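# Move the roof box onto the open hive's jars

## Task

Take the box that sits on the roof of the closed hive and set it down squarely on top of the open hive, covering its jars. Every jar must still be in its original spot at the end, and nothing may drop freely more than a few centimetres. Arm bases, in metres, with heading in degrees counter-clockwise from +x: arm1 at x=-0.27 y=-0.67 z=+1.09 heading +18; arm2 at x=-0.33 y=-0.03 z=+1.15 heading -11; arm3 at x=+0.93 y=-0.02 z=+1.13 heading -172; arm4 at x=+0.41 y=+0.70 z=+1.19 heading -98. Finish by opening the grippers and pulling the arms away. The box must rest there by itself; if it stays put only because a robot holds it, the goal is not met.

## Robot and tools

Robots: four identical i2rt Big YAM arms named arm1, arm2, arm3 and arm4. Each has six revolute joints, a two-finger gripper and a wrist camera. The hand reaches roughly 1.0 m out from the joint1 axis. Cameras: arm1_cam_wrist, arm2_cam_wrist, arm3_cam_wrist, arm4_cam_wrist (on the wrists) and cam_high, cam_low (fixed in the room). With joints 1 and 6 at zero and the hand level and pointing ahead, the wrist camera rides above the hand looking toward the fingertips.

Frame: one scene frame for everything, origin on the floor, +z up. The base positions and headings listed in the task are in this frame (headings counter-clockwise from +x). "hand" means the point halfway between the fingertips; its z axis runs along the fingers and its y axis is the closing direction.

execute_actions: arguments are "actions" and optionally "cameras". "actions" is a list holding either zero or one action. An action is an object whose keys are arm names; under each arm goes "joints", an object of absolute joint targets (not offsets) named joint1_rad to joint6_rad in radians and gripper_m in metres. Targets per joint, with the tolerance for counting as reached:
- joint1_rad -2.879 to 2.879 (±0.045): spins the arm about its base; positive is counter-clockwise seen from above; 0 points the arm along its base heading.
- joint2_rad 0 to 3.141 (±0.14): shoulder; 0 has the upper arm pointing back near horizontal, larger values lift it up and over to the front.
- joint3_rad 0 to 3.019 (±0.09): elbow; 0 is fully folded, larger opens it.
- joint4_rad -1.692 to 1.57 (±0.055): hand pitch; positive tips the fingers up.
- joint5_rad -1.57 to 1.57 (±0.03): hand yaw; positive swings toward the arm's right.
- joint6_rad -2.094 to 2.094 (±0.035): hand roll; positive is clockwise when viewed from behind the hand.
- gripper_m 0 to 0.093 (±0.003): fingertip gap; each finger pad can squeeze about 50 to 62 N, some less.
All motions in one action begin together but finish at their own times; one action runs at most 15 s. Joints move at different speeds, so the hand can sweep a wide arc between postures. Any joint or arm you omit keeps chasing its earlier target. An unknown key or a value outside its range rejects the whole call and nothing moves. An empty list just reports state and images. "cameras" is a list of the camera names above or "all"; omitted, null or ["all"] gives every camera, [] gives none. Images come from the end of the call, in the order named by the "pictures" line.

wait: "seconds" from 0 to 10. Commands nothing new; returns the same report as an empty action.

zoom_image: "camera" (one of the six names) and "region" [x0, y0, x1, y1] in pixels of that camera's latest full image, top-left is (0, 0), at most 504 by 504. Only cameras with full images in the latest result can be zoomed.

read_manual: optional "section", only "licences"; returns licence text and moves nothing.

finished_scene: "scene", the integer number of the current scene. It closes the scene for good and reports success; the goal must already hold and keep holding. Ending a reply with no tool call also ends things.

Reading results: joint_state gives joint_positions per arm. joint_status tells how each commanded joint of the last accepted action ended: reached; "off_target" (at rest short of target and maybe still pushing); "contact_stop" or "time_out" (target dropped, joint holds where it stopped, though a timed-out joint may keep a target within 0.375, 0.375, 0.113, 0.225, 0.075, 0.3 rad of its position for joints 1 to 6 and keep pushing, and will move there if freed); "not_followed" (a safety check blocked that arm's joint targets, shown with a "joint command not followed" line and usually a "cause:" line; grippers in the same action still run, and the blocked targets may be retried later). on_its_own lists what moves without this call's command; "held at" there is the held target, not the current position. To stop a joint pushing, command its reported position. Tiny target changes may not move a joint, and a joint carrying a load sags. If a result reports a stop, remaining motion calls in the same reply are skipped.

Heat: holding loads or pushing warms motors, even while you think. "MOTOR HOT" appears from 85 °C; at 100 °C an "OVER-TEMPERATURE FAULT" makes that arm and its gripper go limp and fall until cooled, and its unfinished keys read "limit_stop_at_motor_heat" (resend them afterwards).

Cautions: the arms do not stop on touching things; they keep pressing, possibly hard. Two robots pressing hard on each other ends the run in failure, and a hard collision may too; the anti-collision check can react late and ignores fingers, gripper housings and wrist cameras, and no state line reports robot-to-robot contact. Objects touching robots are fine. Never knock anything off the work area or onto the floor. Avoid dropping, slipping or slamming the box and nudging the jars. Loose objects can occasionally get a brief push from outside. The scene keeps running while you compose replies, with the robots holding the last command, so move efficiently.

Each tool is called after "Request:" by a JSON object that holds its "api" and its "payload".

## Session

Request:
{"api": "execute_actions", "payload": {"actions": []}}

Scene clock: 0.00 s.
Motor temperatures (°C, as the motors report them): arm1=[30 29 31 29 30 31] | arm2=[30 29 31 28 28 30] | arm3=[30 29 31 28 29 30] | arm4=[30 31 30 32 30 29]
arm1.joint_positions: joint1_rad=+0.677 joint2_rad=+0.570 joint3_rad=+1.367 joint4_rad=-1.293 joint5_rad=-0.253 joint6_rad=-0.225 gripper_m=+0.094
arm1.joint_status: not commanded
arm1.hand: x=-0.1903 y=-0.4679 z=+1.6396 quat_wxyz=(-0.429, +0.543, -0.660, -0.292) (m; scene frame)
arm2.joint_positions: joint1_rad=+0.304 joint2_rad=+0.488 joint3_rad=+1.329 joint4_rad=-1.235 joint5_rad=+0.191 joint6_rad=-0.118 gripper_m=+0.095
arm2.joint_status: not commanded
arm2.hand: x=-0.1314 y=-0.0470 z=+1.7111 quat_wxyz=(-0.557, +0.039, -0.826, +0.076) (m; scene frame)
arm3.joint_positions: joint1_rad=+0.844 joint2_rad=+0.564 joint3_rad=+1.331 joint4_rad=-1.449 joint5_rad=-0.162 joint6_rad=+0.323 gripper_m=+0.094
arm3.joint_status: not commanded
arm3.hand: x=+0.8384 y=-0.1992 z=+1.6321 quat_wxyz=(-0.318, -0.840, -0.323, +0.297) (m; scene frame)
arm4.joint_positions: joint1_rad=+0.557 joint2_rad=+0.577 joint3_rad=+1.412 joint4_rad=-1.420 joint5_rad=-0.276 joint6_rad=-0.074 gripper_m=+0.094
arm4.joint_status: not commanded
arm4.hand: x=+0.5376 y=+0.5402 z=+1.7319 quat_wxyz=(-0.452, -0.393, -0.782, +0.170) (m; scene frame)
pictures: arm1_cam_wrist, arm2_cam_wrist, arm3_cam_wrist, arm4_cam_wrist, cam_high, cam_low
Images, in order (width x height): arm1_cam_wrist 504x504, arm2_cam_wrist 504x504, arm3_cam_wrist 504x504, arm4_cam_wrist 504x504, cam_high 672x504, cam_low 672x504.

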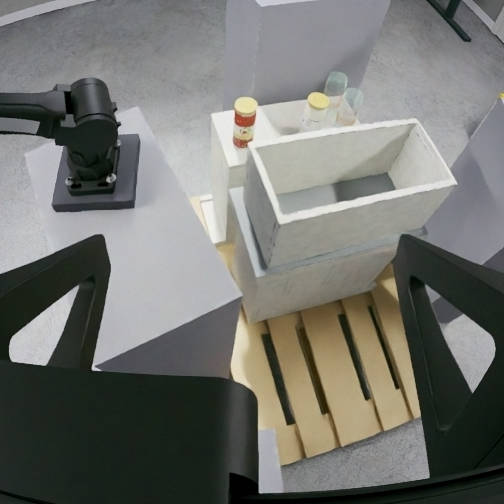

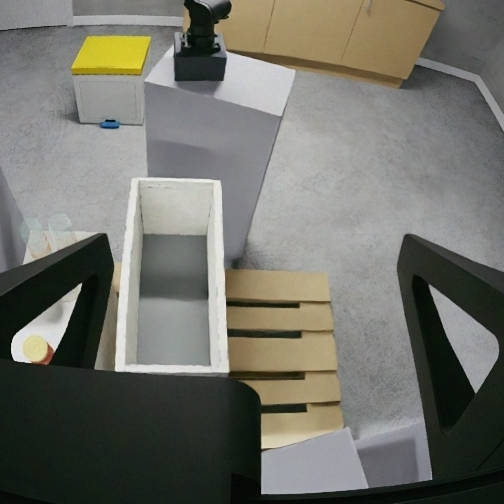

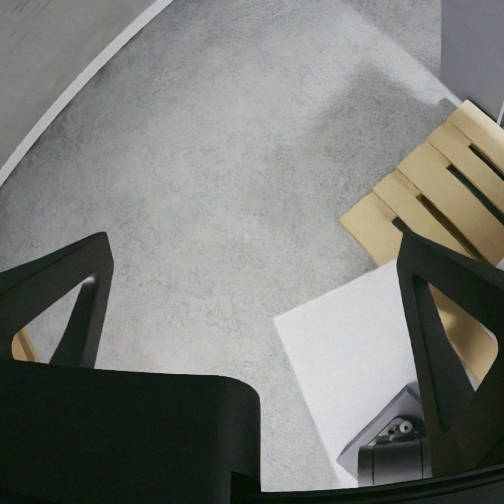

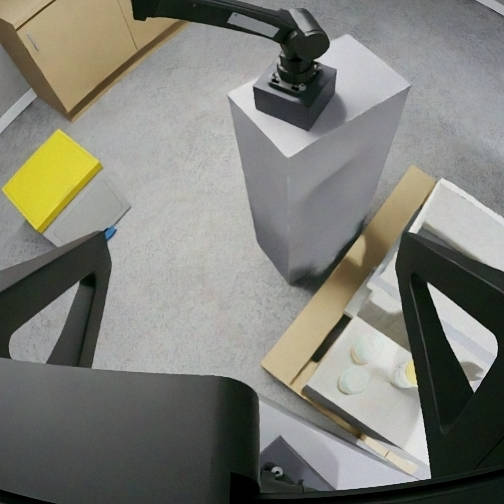

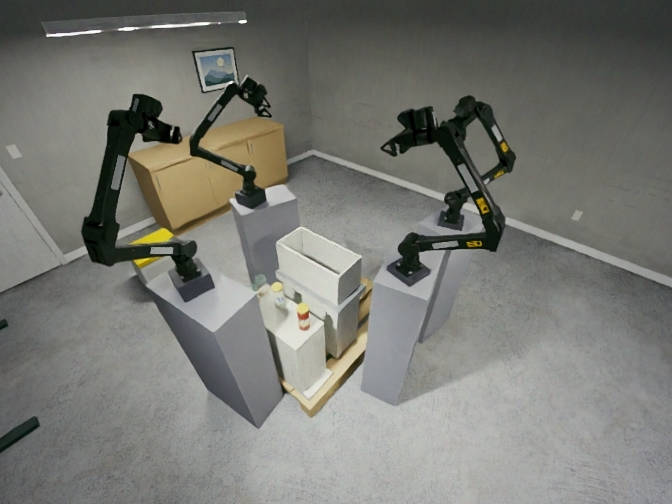

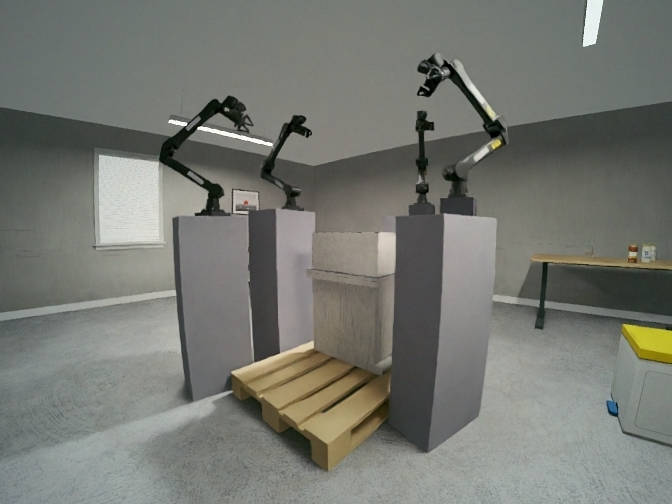

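Request:
{"api": "zoom_image", "payload": {"camera": "cam_high", "region": [220, 200, 420, 420]}}

Request:
{"api": "zoom_image", "payload": {"camera": "arm1_cam_wrist", "region": [180, 50, 480, 330]}}

Region (220, 200, 420, 420) of cam_high's 672x504 image, scaled by 2.291, with more detail than that image has; it fills the left 458 columns of this view, and the rest is white.

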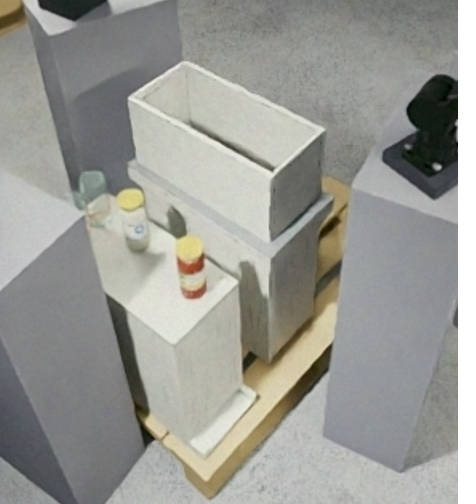

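Region (180, 50, 480, 330) of arm1_cam_wrist's 504x504 image, scaled by 1.680, with more detail than that image has; it fills the top 470 rows of this view, and the rest is white.

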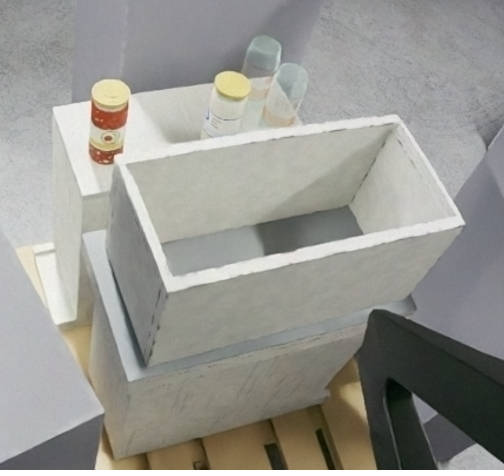

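Request:
{"api": "execute_actions", "payload": {"actions": [{"arm2":{"joints":{"joint1_rad":0.19,"joint2_rad":1.356,"joint3_rad":0.896,"joint4_rad":-1.111,"joint5_rad":0,"joint6_rad":0}},"arm3":{"joints":{"joint1_rad":-0.14,"joint2_rad":1.356,"joint3_rad":0.896,"joint4_rad":-1.111,"joint5_rad":0,"joint6_rad":0}},"arm4":{"joints":{"joint1_rad":-0.2,"joint2_rad":1.356,"joint3_rad":0.896,"joint4_rad":-0.6,"joint5_rad":0,"joint6_rad":0}},"arm1":{"joints":{"joint1_rad":0.0}}}]}}

Scene clock: 56.20 s.
Motor temperatures (°C, as the motors report them): arm1=[30 29 35 29 30 31] | arm2=[30 29 34 28 28 30] | arm3=[30 29 36 28 29 30] | arm4=[30 31 34 32 30 29]
arm1.joint_positions: joint1_rad=+0.006 joint2_rad=+0.570 joint3_rad=+1.367 joint4_rad=-1.293 joint5_rad=-0.253 joint6_rad=-0.225 gripper_m=+0.094
arm1.joint_status: all done
arm1.hand: x=-0.0799 y=-0.5636 z=+1.6397 quat_wxyz=(-0.502, +0.295, -0.802, -0.134) (m; scene frame)
arm2.joint_positions: joint1_rad=+0.196 joint2_rad=+1.354 joint3_rad=+0.875 joint4_rad=-1.115 joint5_rad=+0.005 joint6_rad=-0.014 gripper_m=+0.095
arm2.joint_status: all done
arm2.hand: x=+0.0136 y=-0.0303 z=+1.2468 quat_wxyz=(+0.005, +0.010, -1.000, -0.004) (m; scene frame)
arm3.joint_positions: joint1_rad=-0.142 joint2_rad=+1.335 joint3_rad=+0.889 joint4_rad=-1.117 joint5_rad=+0.000 joint6_rad=+0.011 gripper_m=+0.094
arm3.joint_status: all done
arm3.hand: x=+0.5820 y=-0.0139 z=+1.2343 quat_wxyz=(+0.000, -1.000, +0.008, +0.005) (m; scene frame)
arm4.joint_positions: joint1_rad=-0.202 joint2_rad=+1.345 joint3_rad=+0.883 joint4_rad=-0.615 joint5_rad=+0.000 joint6_rad=-0.013 gripper_m=+0.094
arm4.joint_status: all done
arm4.hand: x=+0.2603 y=+0.2682 z=+1.3144 quat_wxyz=(-0.139, -0.788, -0.565, +0.200) (m; scene frame)
pictures: arm1_cam_wrist, arm2_cam_wrist, arm3_cam_wrist, arm4_cam_wrist, cam_high, cam_low
Images, in order (width x height): arm1_cam_wrist 504x504, arm2_cam_wrist 504x504, arm3_cam_wrist 504x504, arm4_cam_wrist 504x504, cam_high 672x504, cam_low 672x504.

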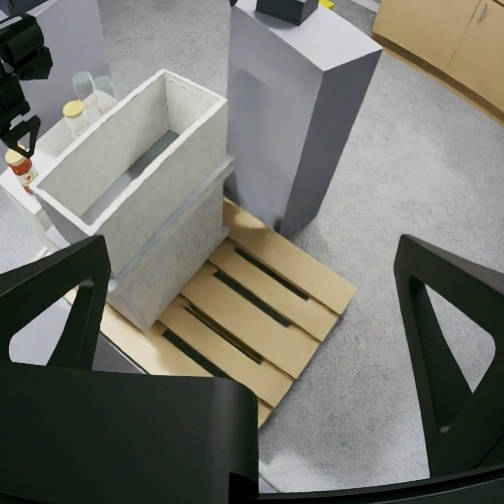

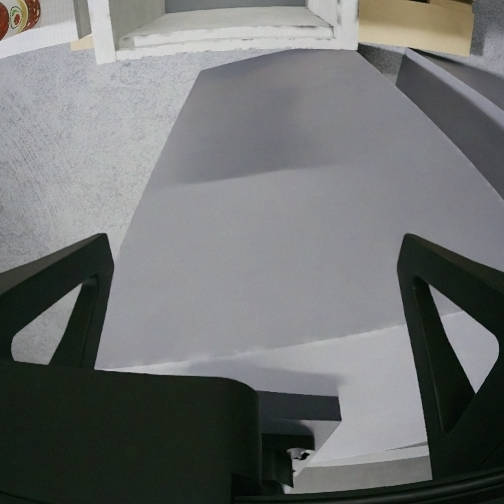

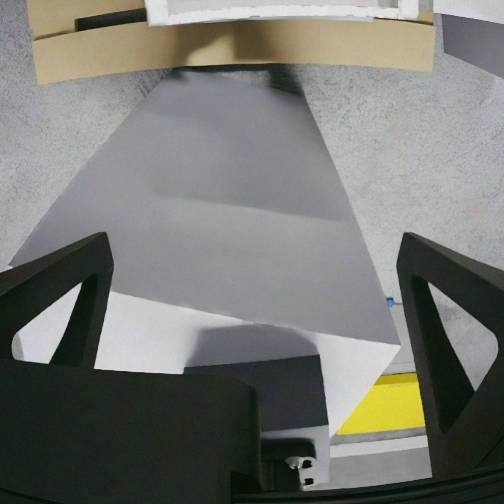

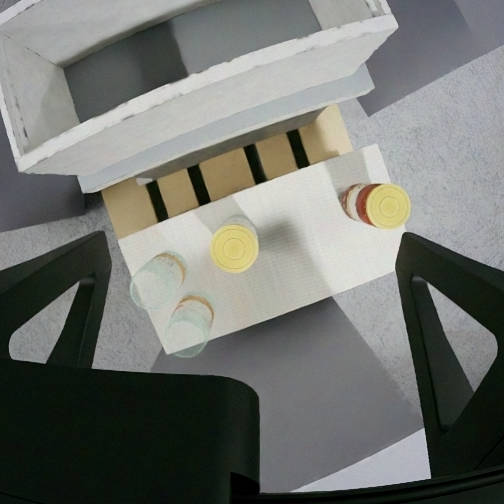

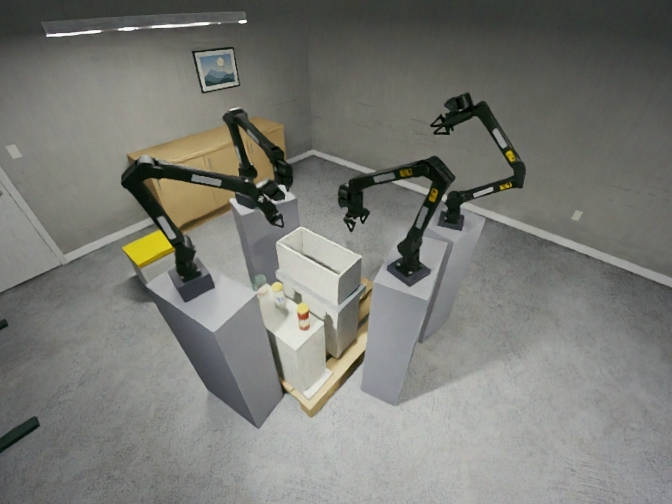

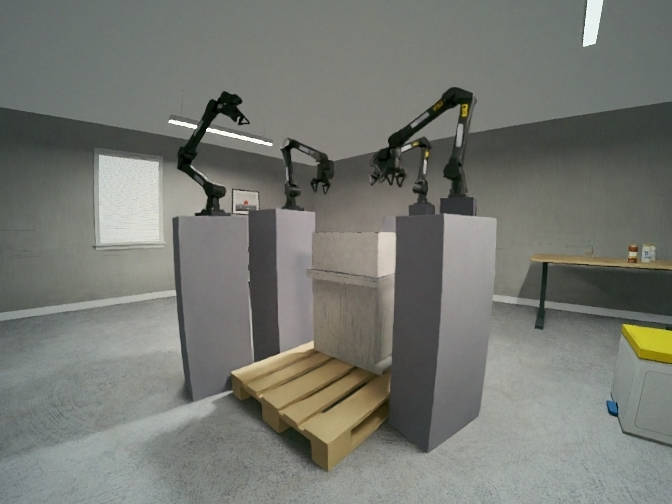

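Request:
{"api": "execute_actions", "payload": {"actions": [{"arm2":{"joints":{"joint1_rad":0.291,"joint2_rad":1.799,"joint3_rad":0.764,"joint4_rad":-0.536,"joint5_rad":0,"joint6_rad":-1.476,"gripper_m":0.07}},"arm3":{"joints":{"joint1_rad":-0.195,"joint2_rad":1.808,"joint3_rad":0.873,"joint4_rad":-0.636,"joint5_rad":0,"joint6_rad":1.516,"gripper_m":0.07}}}]}}

Scene clock: 139.90 s.
Motor temperatures (°C, as the motors report them): arm1=[30 29 36 29 30 31] | arm2=[30 29 35 28 28 30] | arm3=[30 30 37 28 29 30] | arm4=[30 32 36 32 30 29]
arm1.joint_positions: joint1_rad=+0.006 joint2_rad=+0.570 joint3_rad=+1.367 joint4_rad=-1.293 joint5_rad=-0.253 joint6_rad=-0.225 gripper_m=+0.094
arm1.joint_status: not commanded
arm1.hand: x=-0.0799 y=-0.5636 z=+1.6397 quat_wxyz=(-0.502, +0.295, -0.802, -0.134) (m; scene frame)
arm2.joint_positions: joint1_rad=+0.293 joint2_rad=+1.804 joint3_rad=+0.760 joint4_rad=-0.546 joint5_rad=+0.003 joint6_rad=-1.462 gripper_m=+0.070
arm2.joint_status: all done
arm2.hand: x=+0.0363 y=+0.0074 z=+1.0614 quat_wxyz=(+0.000, +0.705, -0.709, -0.005) (m; scene frame)
arm3.joint_positions: joint1_rad=-0.196 joint2_rad=+1.799 joint3_rad=+0.876 joint4_rad=-0.645 joint5_rad=+0.000 joint6_rad=+1.505 gripper_m=+0.070
arm3.joint_status: all done
arm3.hand: x=+0.5241 y=+0.0083 z=+1.0637 quat_wxyz=(-0.001, -0.709, +0.705, +0.001) (m; scene frame)
arm4.joint_positions: joint1_rad=-0.202 joint2_rad=+1.345 joint3_rad=+0.883 joint4_rad=-0.615 joint5_rad=+0.000 joint6_rad=-0.013 gripper_m=+0.094
arm4.joint_status: not commanded
arm4.hand: x=+0.2603 y=+0.2682 z=+1.3144 quat_wxyz=(-0.139, -0.788, -0.565, +0.200) (m; scene frame)
pictures: arm1_cam_wrist, arm2_cam_wrist, arm3_cam_wrist, arm4_cam_wrist, cam_high, cam_low
Images, in order (width x height): arm1_cam_wrist 504x504, arm2_cam_wrist 504x504, arm3_cam_wrist 504x504, arm4_cam_wrist 504x504, cam_high 672x504, cam_low 672x504.

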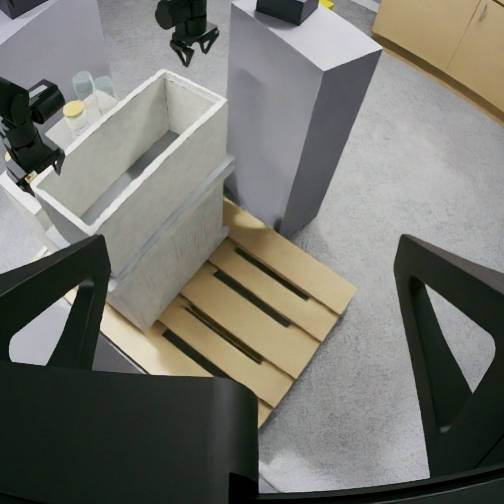

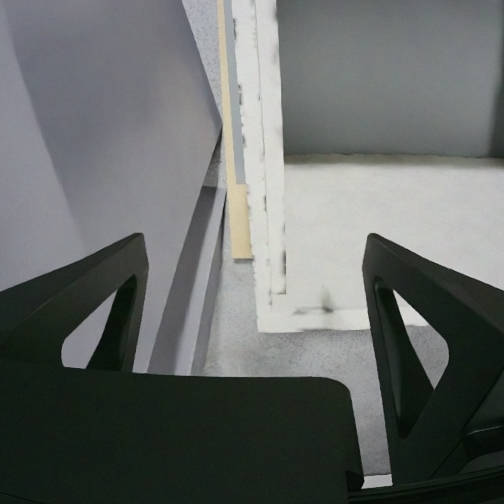

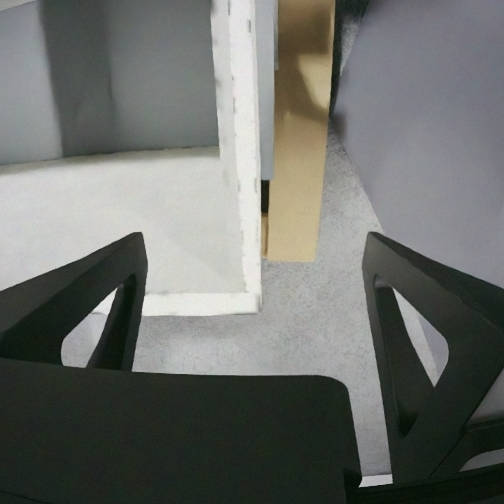

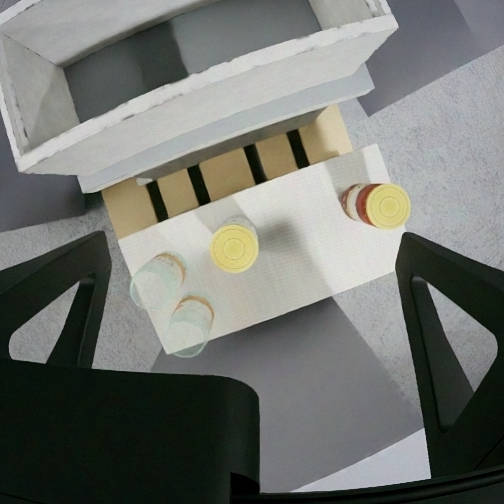

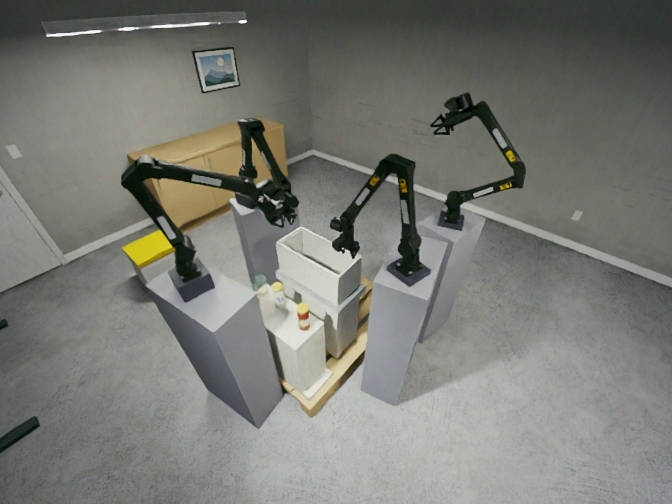

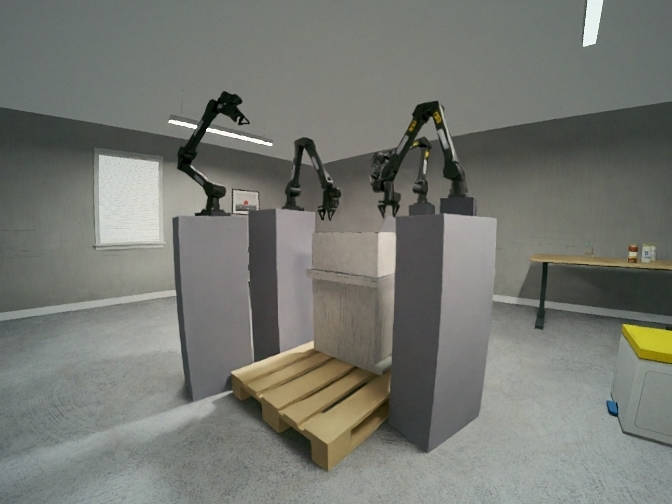

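Request:
{"api": "execute_actions", "payload": {"actions": [{"arm2":{"joints":{"joint1_rad":0.29,"joint2_rad":1.98,"joint3_rad":0.78,"joint4_rad":-0.37,"joint6_rad":-1.46,"gripper_m":0.085}},"arm3":{"joints":{"joint1_rad":-0.21,"joint2_rad":1.975,"joint3_rad":0.892,"joint4_rad":-0.488,"joint6_rad":1.52,"gripper_m":0.085}}}], "cameras": []}}

Request:
{"api": "execute_actions", "payload": {"actions": [{"arm2":{"joints":{"joint2_rad":2.158,"joint3_rad":0.813,"joint4_rad":-0.225}},"arm3":{"joints":{"joint2_rad":2.135,"joint3_rad":0.918,"joint4_rad":-0.353}}}], "cameras": ["arm2_cam_wrist","arm3_cam_wrist","cam_low","arm1_cam_wrist"]}}

Scene clock: 174.23 s.
Motor temperatures (°C, as the motors report them): arm1=[30 29 37 29 30 31] | arm2=[30 30 34 28 28 30] | arm3=[30 30 35 28 29 30] | arm4=[30 32 36 32 30 29]
arm1.joint_positions: joint1_rad=+0.006 joint2_rad=+0.570 joint3_rad=+1.367 joint4_rad=-1.293 joint5_rad=-0.253 joint6_rad=-0.225 gripper_m=+0.094
arm1.joint_status: not commanded
arm1.hand: x=-0.0799 y=-0.5636 z=+1.6397 quat_wxyz=(-0.502, +0.295, -0.802, -0.134) (m; scene frame)
arm2.joint_positions: joint1_rad=+0.293 joint2_rad=+1.991 joint3_rad=+0.764 joint4_rad=-0.379 joint5_rad=+0.003 joint6_rad=-1.462 gripper_m=+0.085
arm2.joint_status: all done
arm2.hand: x=+0.0327 y=+0.0078 z=+0.9971 quat_wxyz=(+0.006, +0.705, -0.709, -0.010) (m; scene frame)
arm3.joint_positions: joint1_rad=-0.204 joint2_rad=+1.969 joint3_rad=+0.876 joint4_rad=-0.497 joint5_rad=+0.000 joint6_rad=+1.510 gripper_m=+0.085
arm3.joint_status: all done
arm3.hand: x=+0.5268 y=+0.0112 z=+0.9983 quat_wxyz=(+0.006, -0.705, +0.709, -0.007) (m; scene frame)
arm4.joint_positions: joint1_rad=-0.202 joint2_rad=+1.345 joint3_rad=+0.883 joint4_rad=-0.615 joint5_rad=+0.000 joint6_rad=-0.013 gripper_m=+0.094
arm4.joint_status: not commanded
arm4.hand: x=+0.2603 y=+0.2682 z=+1.3144 quat_wxyz=(-0.139, -0.788, -0.565, +0.200) (m; scene frame)
pictures: none
No camera images: the call's "cameras" was empty. Leave "cameras" out to get every camera's image.

Scene clock: 175.20 s.
Motor temperatures (°C, as the motors report them): arm1=[30 29 37 29 30 31] | arm2=[30 30 34 28 28 30] | arm3=[30 30 35 28 29 30] | arm4=[30 32 37 32 30 29]
arm1.joint_positions: joint1_rad=+0.006 joint2_rad=+0.570 joint3_rad=+1.367 joint4_rad=-1.293 joint5_rad=-0.253 joint6_rad=-0.225 gripper_m=+0.094
arm1.joint_status: not commanded
arm1.hand: x=-0.0799 y=-0.5636 z=+1.6397 quat_wxyz=(-0.502, +0.295, -0.802, -0.134) (m; scene frame)
arm2.joint_positions: joint1_rad=+0.293 joint2_rad=+2.169 joint3_rad=+0.809 joint4_rad=-0.234 joint5_rad=+0.003 joint6_rad=-1.462 gripper_m=+0.085
arm2.joint_status: all done
arm2.hand: x=+0.0404 y=+0.0092 z=+0.9399 quat_wxyz=(+0.002, +0.705, -0.709, -0.006) (m; scene frame)
arm3.joint_positions: joint1_rad=-0.204 joint2_rad=+2.124 joint3_rad=+0.907 joint4_rad=-0.362 joint5_rad=+0.000 joint6_rad=+1.510 gripper_m=+0.085
arm3.joint_status: all done
arm3.hand: x=+0.5202 y=+0.0116 z=+0.9428 quat_wxyz=(+0.003, -0.705, +0.709, -0.003) (m; scene frame)
arm4.joint_positions: joint1_rad=-0.202 joint2_rad=+1.345 joint3_rad=+0.883 joint4_rad=-0.615 joint5_rad=+0.000 joint6_rad=-0.013 gripper_m=+0.094
arm4.joint_status: not commanded
arm4.hand: x=+0.2603 y=+0.2682 z=+1.3144 quat_wxyz=(-0.139, -0.788, -0.565, +0.200) (m; scene frame)
pictures: arm1_cam_wrist, arm2_cam_wrist, arm3_cam_wrist, cam_low
Images, in order (width x height): arm1_cam_wrist 504x504, arm2_cam_wrist 504x504, arm3_cam_wrist 504x504, cam_low 672x504.

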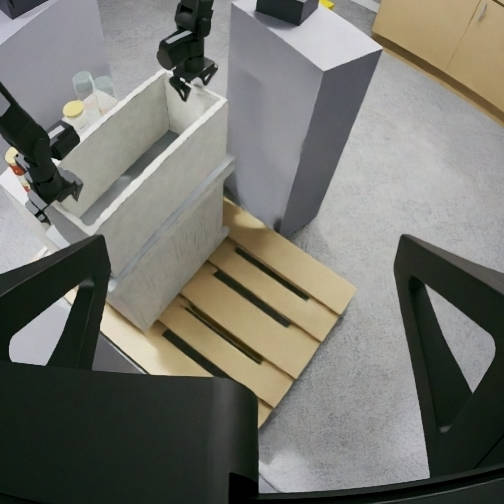

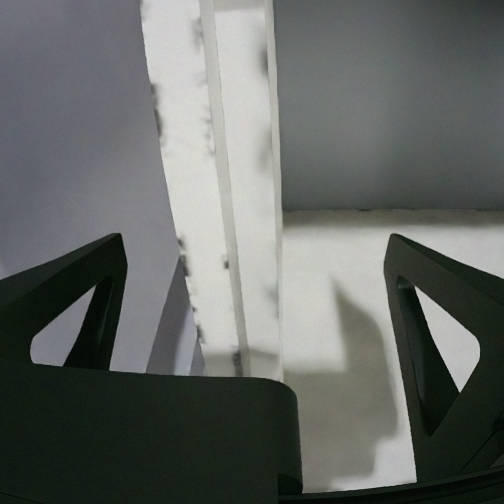

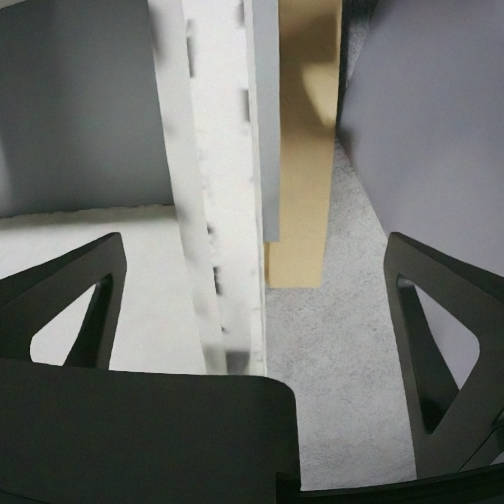

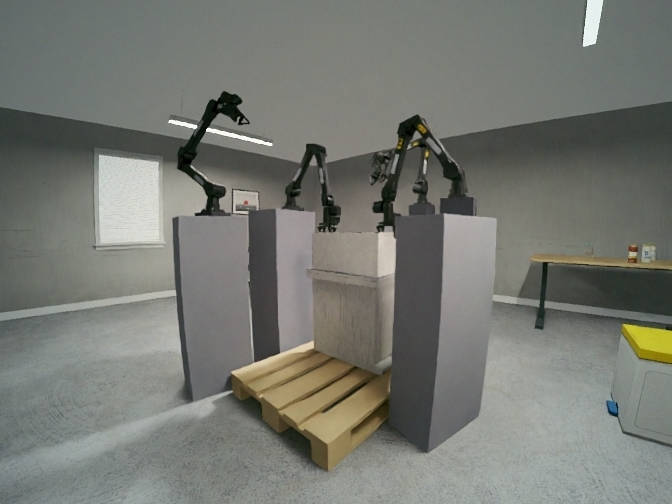

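Request:
{"api": "zoom_image", "payload": {"camera": "arm1_cam_wrist", "region": [0, 30, 250, 250]}}

Request:
{"api": "zoom_image", "payload": {"camera": "cam_low", "region": [290, 180, 420, 300]}}

Region (0, 30, 250, 250) of arm1_cam_wrist's 504x504 image, scaled by 2.016, with more detail than that image has; it fills the top 444 rows of this view, and the rest is white.

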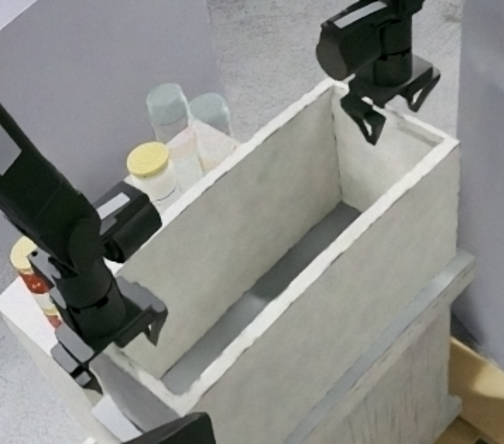

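Region (290, 180, 420, 300) of cam_low's 672x504 image, scaled by 3.877, with more detail than that image has; it fills the top 465 rows of this view, and the rest is white.

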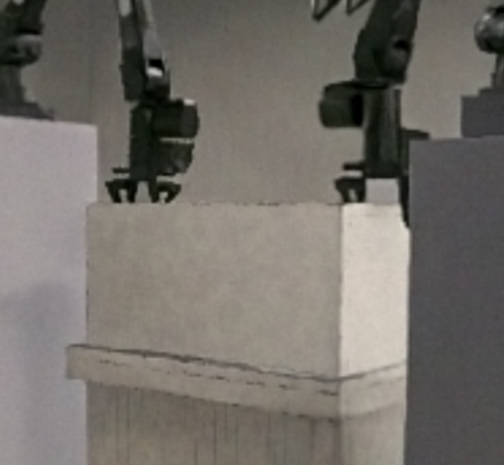

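Request:
{"api": "execute_actions", "payload": {"actions": [{"arm2":{"joints":{"joint2_rad":2.20,"joint3_rad":0.81,"joint4_rad":-0.17,"gripper_m":0.05}},"arm3":{"joints":{"joint2_rad":2.193,"joint3_rad":0.952,"joint4_rad":-0.322,"gripper_m":0.05}}}], "cameras": ["arm2_cam_wrist","arm3_cam_wrist"]}}

Request:
{"api": "execute_actions", "payload": {"actions": [{"arm2":{"joints":{"gripper_m":0.0}},"arm3":{"joints":{"gripper_m":0.0}},"arm4":{"joints":{"joint2_rad":1.1,"joint3_rad":0.95,"joint4_rad":-0.95,"joint1_rad":-0.3}}}], "cameras": ["arm2_cam_wrist","arm3_cam_wrist","arm4_cam_wrist"]}}

Scene clock: 206.03 s.
Motor temperatures (°C, as the motors report them): arm1=[30 29 37 30 30 31] | arm2=[30 30 33 28 28 30] | arm3=[30 31 35 28 29 30] | arm4=[30 32 37 32 30 29]
arm1.joint_positions: joint1_rad=+0.006 joint2_rad=+0.570 joint3_rad=+1.367 joint4_rad=-1.293 joint5_rad=-0.253 joint6_rad=-0.225 gripper_m=+0.094
arm1.joint_status: not commanded
arm1.hand: x=-0.0799 y=-0.5636 z=+1.6397 quat_wxyz=(-0.502, +0.295, -0.802, -0.134) (m; scene frame)
arm2.joint_positions: joint1_rad=+0.293 joint2_rad=+2.192 joint3_rad=+0.809 joint4_rad=-0.180 joint5_rad=+0.003 joint6_rad=-1.462 gripper_m=+0.050
arm2.joint_status: all done
arm2.hand: x=+0.0458 y=+0.0098 z=+0.9320 quat_wxyz=(-0.010, +0.705, -0.709, +0.003) (m; scene frame)
arm3.joint_positions: joint1_rad=-0.204 joint2_rad=+2.164 joint3_rad=+0.935 joint4_rad=-0.330 joint5_rad=+0.000 joint6_rad=+1.510 gripper_m=+0.050
arm3.joint_status: all done
arm3.hand: x=+0.5085 y=+0.0124 z=+0.9307 quat_wxyz=(-0.004, -0.705, +0.709, +0.004) (m; scene frame)
arm4.joint_positions: joint1_rad=-0.202 joint2_rad=+1.345 joint3_rad=+0.883 joint4_rad=-0.615 joint5_rad=+0.000 joint6_rad=-0.013 gripper_m=+0.094
arm4.joint_status: not commanded
arm4.hand: x=+0.2603 y=+0.2682 z=+1.3144 quat_wxyz=(-0.139, -0.788, -0.565, +0.200) (m; scene frame)
pictures: arm2_cam_wrist, arm3_cam_wrist
Images, in order (width x height): arm2_cam_wrist 504x504, arm3_cam_wrist 504x504.

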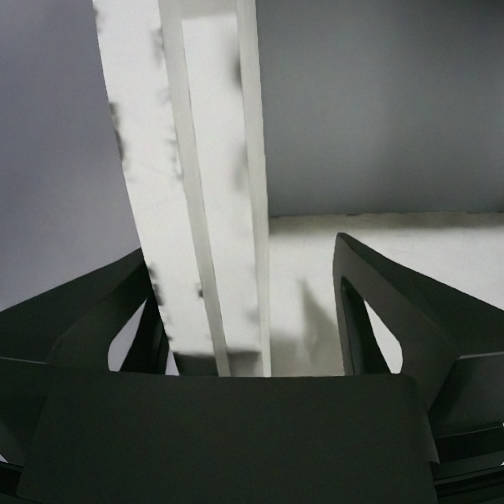

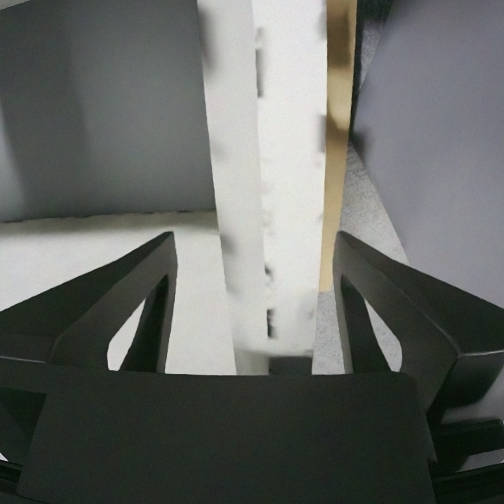

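Scene clock: 207.13 s.
Motor temperatures (°C, as the motors report them): arm1=[30 29 37 30 30 31] | arm2=[30 30 33 28 28 30] | arm3=[30 31 35 28 29 30] | arm4=[30 32 37 32 30 29]
arm1.joint_positions: joint1_rad=+0.006 joint2_rad=+0.570 joint3_rad=+1.367 joint4_rad=-1.293 joint5_rad=-0.253 joint6_rad=-0.225 gripper_m=+0.094
arm1.joint_status: not commanded
arm1.hand: x=-0.0799 y=-0.5636 z=+1.6397 quat_wxyz=(-0.502, +0.295, -0.802, -0.134) (m; scene frame)
arm2.joint_positions: joint1_rad=+0.295 joint2_rad=+2.194 joint3_rad=+0.798 joint4_rad=-0.178 joint5_rad=+0.002 joint6_rad=-1.486 gripper_m=+0.019
arm2.joint_status: gripper_m off_target (ended at +0.019, target +0.000)
arm2.hand: x=+0.0383 y=+0.0100 z=+0.9303 quat_wxyz=(-0.006, +0.714, -0.700, -0.001) (m; scene frame)
arm3.joint_positions: joint1_rad=-0.203 joint2_rad=+2.166 joint3_rad=+0.931 joint4_rad=-0.335 joint5_rad=+0.001 joint6_rad=+1.494 gripper_m=+0.018
arm3.joint_status: gripper_m off_target (ended at +0.018, target +0.000)
arm3.hand: x=+0.5122 y=+0.0120 z=+0.9297 quat_wxyz=(+0.000, -0.711, +0.704, +0.001) (m; scene frame)
arm4.joint_positions: joint1_rad=-0.305 joint2_rad=+1.086 joint3_rad=+0.906 joint4_rad=-0.940 joint5_rad=+0.000 joint6_rad=-0.013 gripper_m=+0.094
arm4.joint_status: all done
arm4.hand: x=+0.2480 y=+0.3524 z=+1.3944 quat_wxyz=(-0.117, -0.821, -0.526, +0.189) (m; scene frame)
pictures: arm2_cam_wrist, arm3_cam_wrist, arm4_cam_wrist
Images, in order (width x height): arm2_cam_wrist 504x504, arm3_cam_wrist 504x504, arm4_cam_wrist 504x504.

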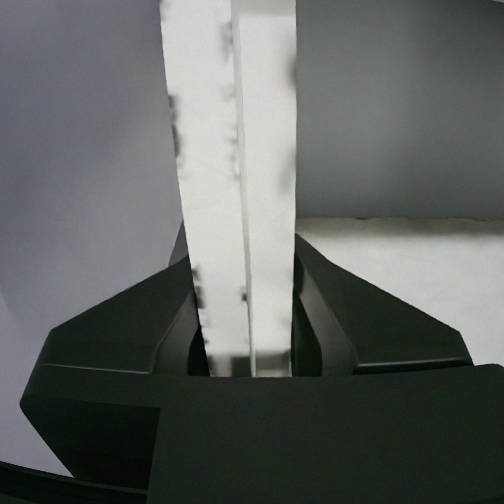

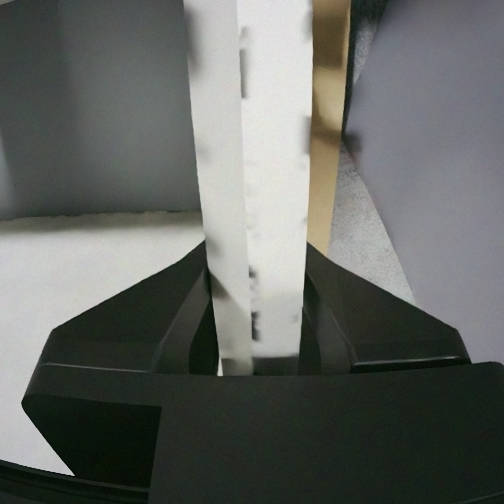

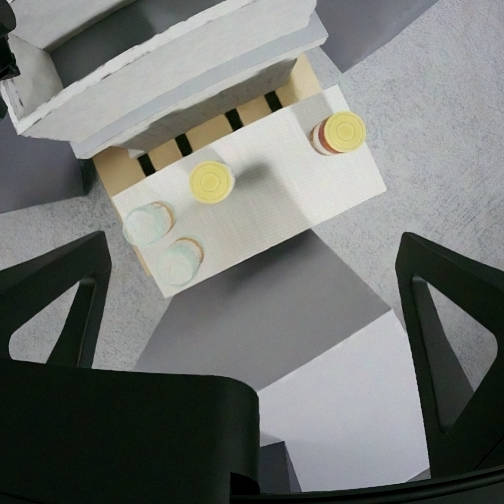

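Request:
{"api": "execute_actions", "payload": {"actions": [{"arm2":{"joints":{"joint2_rad":1.974,"joint3_rad":0.785,"joint4_rad":-0.36,"joint6_rad":-1.48}},"arm3":{"joints":{"joint2_rad":1.981,"joint3_rad":0.925,"joint4_rad":-0.495,"joint6_rad":1.5}}}], "cameras": ["cam_low","arm2_cam_wrist"]}}

Scene clock: 246.17 s.
Motor temperatures (°C, as the motors report them): arm1=[30 29 37 30 30 31] | arm2=[30 31 33 28 28 30] | arm3=[30 31 35 28 29 30] | arm4=[30 32 41 32 30 29]
arm1.joint_positions: joint1_rad=+0.006 joint2_rad=+0.570 joint3_rad=+1.367 joint4_rad=-1.293 joint5_rad=-0.253 joint6_rad=-0.225 gripper_m=+0.094
arm1.joint_status: not commanded
arm1.hand: x=-0.0799 y=-0.5636 z=+1.6397 quat_wxyz=(-0.502, +0.295, -0.802, -0.134) (m; scene frame)
arm2.joint_positions: joint1_rad=+0.295 joint2_rad=+2.029 joint3_rad=+0.772 joint4_rad=-0.335 joint5_rad=+0.004 joint6_rad=-1.499 gripper_m=+0.019
arm2.joint_status: all done
arm2.hand: x=+0.0376 y=+0.0090 z=+0.9852 quat_wxyz=(+0.001, +0.718, -0.696, -0.005) (m; scene frame)
arm3.joint_positions: joint1_rad=-0.203 joint2_rad=+2.040 joint3_rad=+0.920 joint4_rad=-0.463 joint5_rad=+0.004 joint6_rad=+1.478 gripper_m=+0.018
arm3.joint_status: all done
arm3.hand: x=+0.5119 y=+0.0124 z=+0.9781 quat_wxyz=(+0.005, -0.717, +0.697, -0.003) (m; scene frame)
arm4.joint_positions: joint1_rad=-0.305 joint2_rad=+1.086 joint3_rad=+0.906 joint4_rad=-0.940 joint5_rad=+0.000 joint6_rad=-0.013 gripper_m=+0.094
arm4.joint_status: not commanded
arm4.hand: x=+0.2480 y=+0.3524 z=+1.3944 quat_wxyz=(-0.117, -0.821, -0.526, +0.189) (m; scene frame)
pictures: arm2_cam_wrist, cam_low
Images, in order (width x height): arm2_cam_wrist 504x504, cam_low 672x504.

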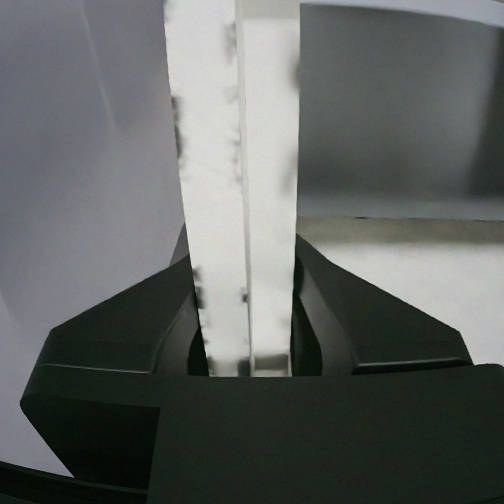

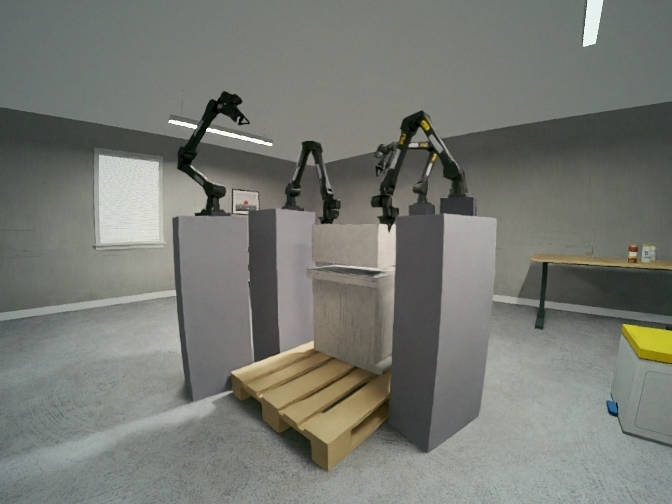

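Request:
{"api": "execute_actions", "payload": {"actions": [{"arm2":{"joints":{"joint2_rad":1.72,"joint3_rad":0.783,"joint4_rad":-0.59}},"arm3":{"joints":{"joint2_rad":1.752,"joint3_rad":0.932,"joint4_rad":-0.705}}}], "cameras": []}}

Request:
{"api": "execute_actions", "payload": {"actions": [{"arm2":{"joints":{"joint2_rad":1.546,"joint3_rad":0.83,"joint4_rad":-0.80}},"arm3":{"joints":{"joint2_rad":1.608,"joint3_rad":0.99,"joint4_rad":-0.895}}}]}}

Scene clock: 260.23 s.
Motor temperatures (°C, as the motors report them): arm1=[30 29 37 30 30 31] | arm2=[30 31 33 28 28 30] | arm3=[30 32 35 28 29 30] | arm4=[30 32 41 32 30 29]
arm1.joint_positions: joint1_rad=+0.006 joint2_rad=+0.570 joint3_rad=+1.367 joint4_rad=-1.293 joint5_rad=-0.253 joint6_rad=-0.225 gripper_m=+0.094
arm1.joint_status: not commanded
arm1.hand: x=-0.0799 y=-0.5636 z=+1.6397 quat_wxyz=(-0.502, +0.295, -0.802, -0.134) (m; scene frame)
arm2.joint_positions: joint1_rad=+0.295 joint2_rad=+1.766 joint3_rad=+0.762 joint4_rad=-0.571 joint5_rad=+0.003 joint6_rad=-1.502 gripper_m=+0.019
arm2.joint_status: all done
arm2.hand: x=+0.0393 y=+0.0083 z=+1.0748 quat_wxyz=(-0.006, +0.720, -0.694, +0.000) (m; scene frame)
arm3.joint_positions: joint1_rad=-0.203 joint2_rad=+1.805 joint3_rad=+0.914 joint4_rad=-0.687 joint5_rad=+0.004 joint6_rad=+1.478 gripper_m=+0.018
arm3.joint_status: all done
arm3.hand: x=+0.5150 y=+0.0121 z=+1.0702 quat_wxyz=(+0.004, -0.717, +0.698, -0.002) (m; scene frame)
arm4.joint_positions: joint1_rad=-0.305 joint2_rad=+1.086 joint3_rad=+0.906 joint4_rad=-0.940 joint5_rad=+0.000 joint6_rad=-0.013 gripper_m=+0.094
arm4.joint_status: not commanded
arm4.hand: x=+0.2480 y=+0.3524 z=+1.3944 quat_wxyz=(-0.117, -0.821, -0.526, +0.189) (m; scene frame)
pictures: none
No camera images: the call's "cameras" was empty. Leave "cameras" out to get every camera's image.

Scene clock: 261.30 s.
Motor temperatures (°C, as the motors report them): arm1=[30 29 38 30 30 31] | arm2=[30 31 33 28 28 30] | arm3=[30 32 35 28 29 30] | arm4=[30 32 41 32 30 29]
arm1.joint_positions: joint1_rad=+0.006 joint2_rad=+0.570 joint3_rad=+1.367 joint4_rad=-1.293 joint5_rad=-0.253 joint6_rad=-0.225 gripper_m=+0.094
arm1.joint_status: not commanded
arm1.hand: x=-0.0799 y=-0.5636 z=+1.6397 quat_wxyz=(-0.502, +0.295, -0.802, -0.134) (m; scene frame)
arm2.joint_positions: joint1_rad=+0.295 joint2_rad=+1.592 joint3_rad=+0.790 joint4_rad=-0.758 joint5_rad=+0.001 joint6_rad=-1.502 gripper_m=+0.019
arm2.joint_status: all done
arm2.hand: x=+0.0386 y=+0.0079 z=+1.1414 quat_wxyz=(-0.012, +0.719, -0.694, +0.003) (m; scene frame)
arm3.joint_positions: joint1_rad=-0.203 joint2_rad=+1.659 joint3_rad=+0.941 joint4_rad=-0.848 joint5_rad=-0.001 joint6_rad=+1.479 gripper_m=+0.018
arm3.joint_status: all done
arm3.hand: x=+0.5173 y=+0.0113 z=+1.1348 quat_wxyz=(-0.002, -0.716, +0.698, +0.002) (m; scene frame)
arm4.joint_positions: joint1_rad=-0.305 joint2_rad=+1.086 joint3_rad=+0.906 joint4_rad=-0.940 joint5_rad=+0.000 joint6_rad=-0.013 gripper_m=+0.094
arm4.joint_status: not commanded
arm4.hand: x=+0.2480 y=+0.3524 z=+1.3944 quat_wxyz=(-0.117, -0.821, -0.526, +0.189) (m; scene frame)
pictures: arm1_cam_wrist, arm2_cam_wrist, arm3_cam_wrist, arm4_cam_wrist, cam_high, cam_low
Images, in order (width x height): arm1_cam_wrist 504x504, arm2_cam_wrist 504x504, arm3_cam_wrist 504x504, arm4_cam_wrist 504x504, cam_high 672x504, cam_low 672x504.

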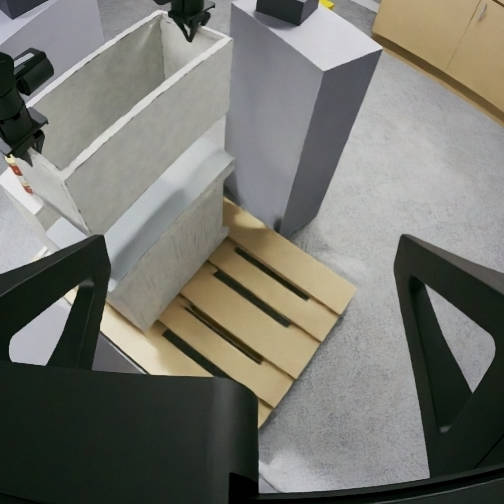

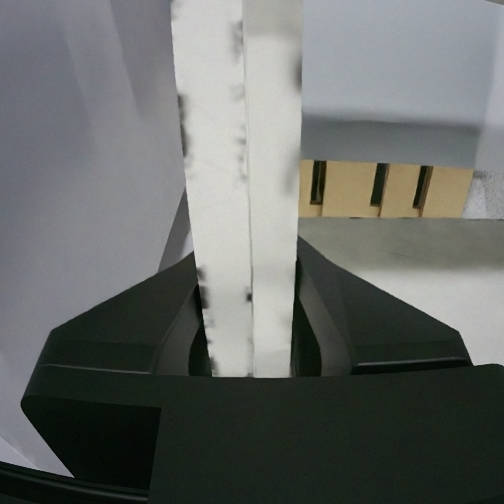

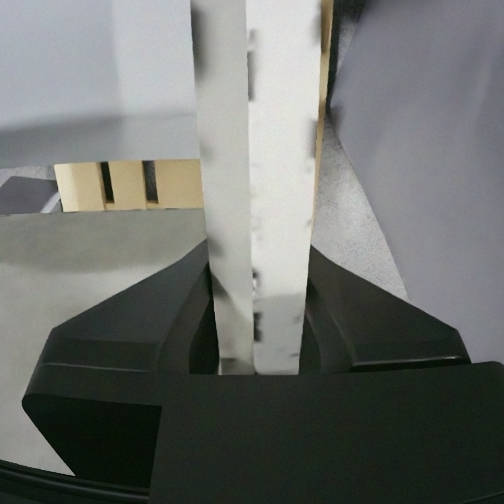

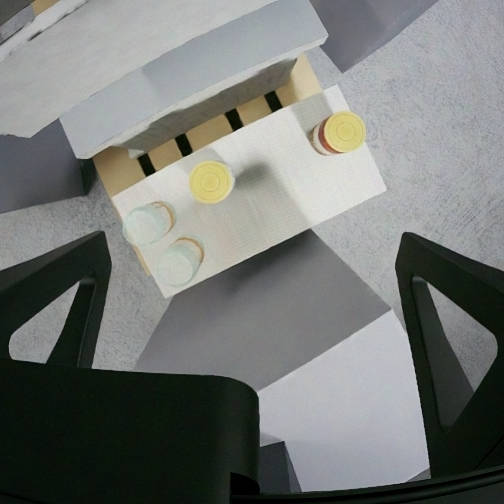

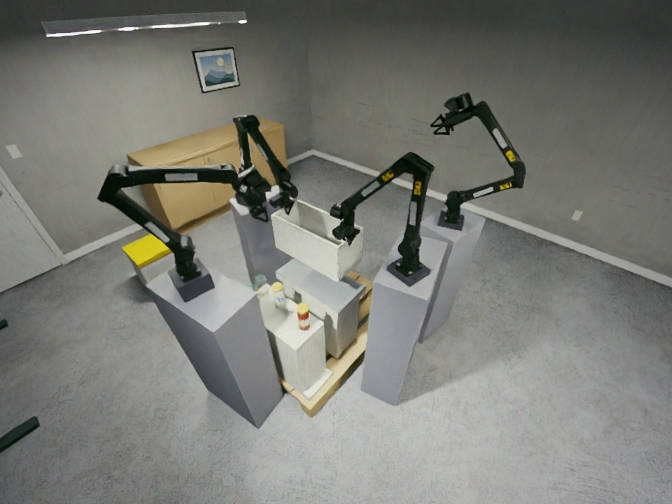

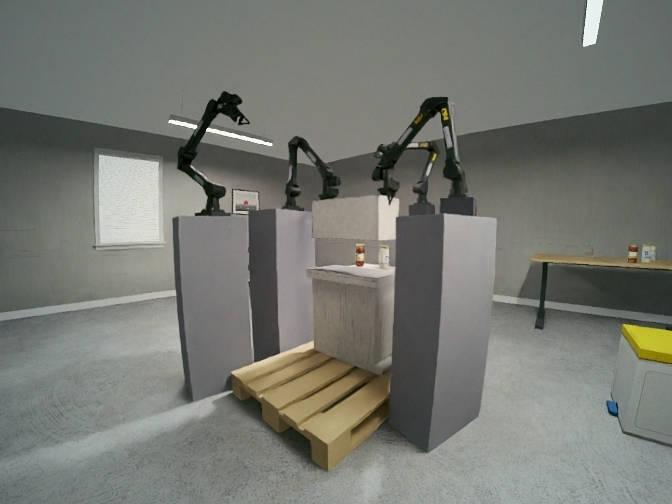

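Request:
{"api": "zoom_image", "payload": {"camera": "cam_low", "region": [290, 180, 420, 300]}}

Request:
{"api": "zoom_image", "payload": {"camera": "arm4_cam_wrist", "region": [90, 60, 410, 320]}}

Region (290, 180, 420, 300) of cam_low's 672x504 image, scaled by 3.877, with more detail than that image has; it fills the top 465 rows of this view, and the rest is white.

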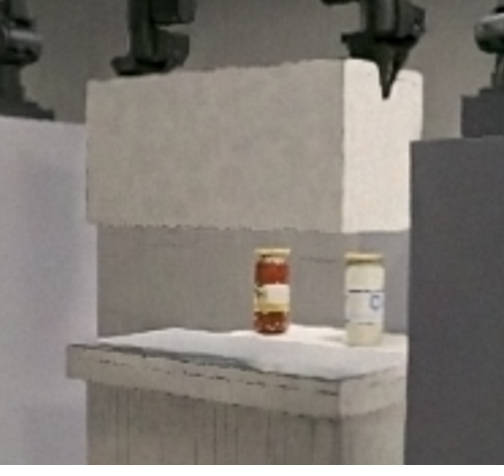

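Region (90, 60, 410, 320) of arm4_cam_wrist's 504x504 image, scaled by 1.575, with more detail than that image has; it fills the top 410 rows of this view, and the rest is white.

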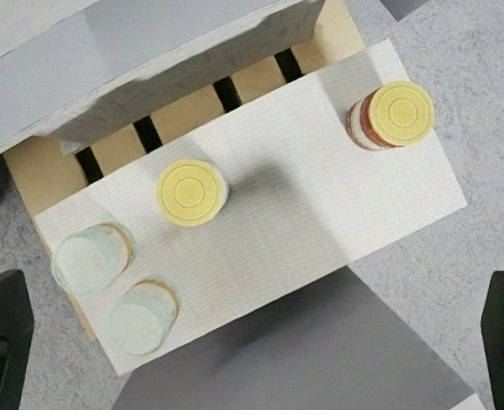

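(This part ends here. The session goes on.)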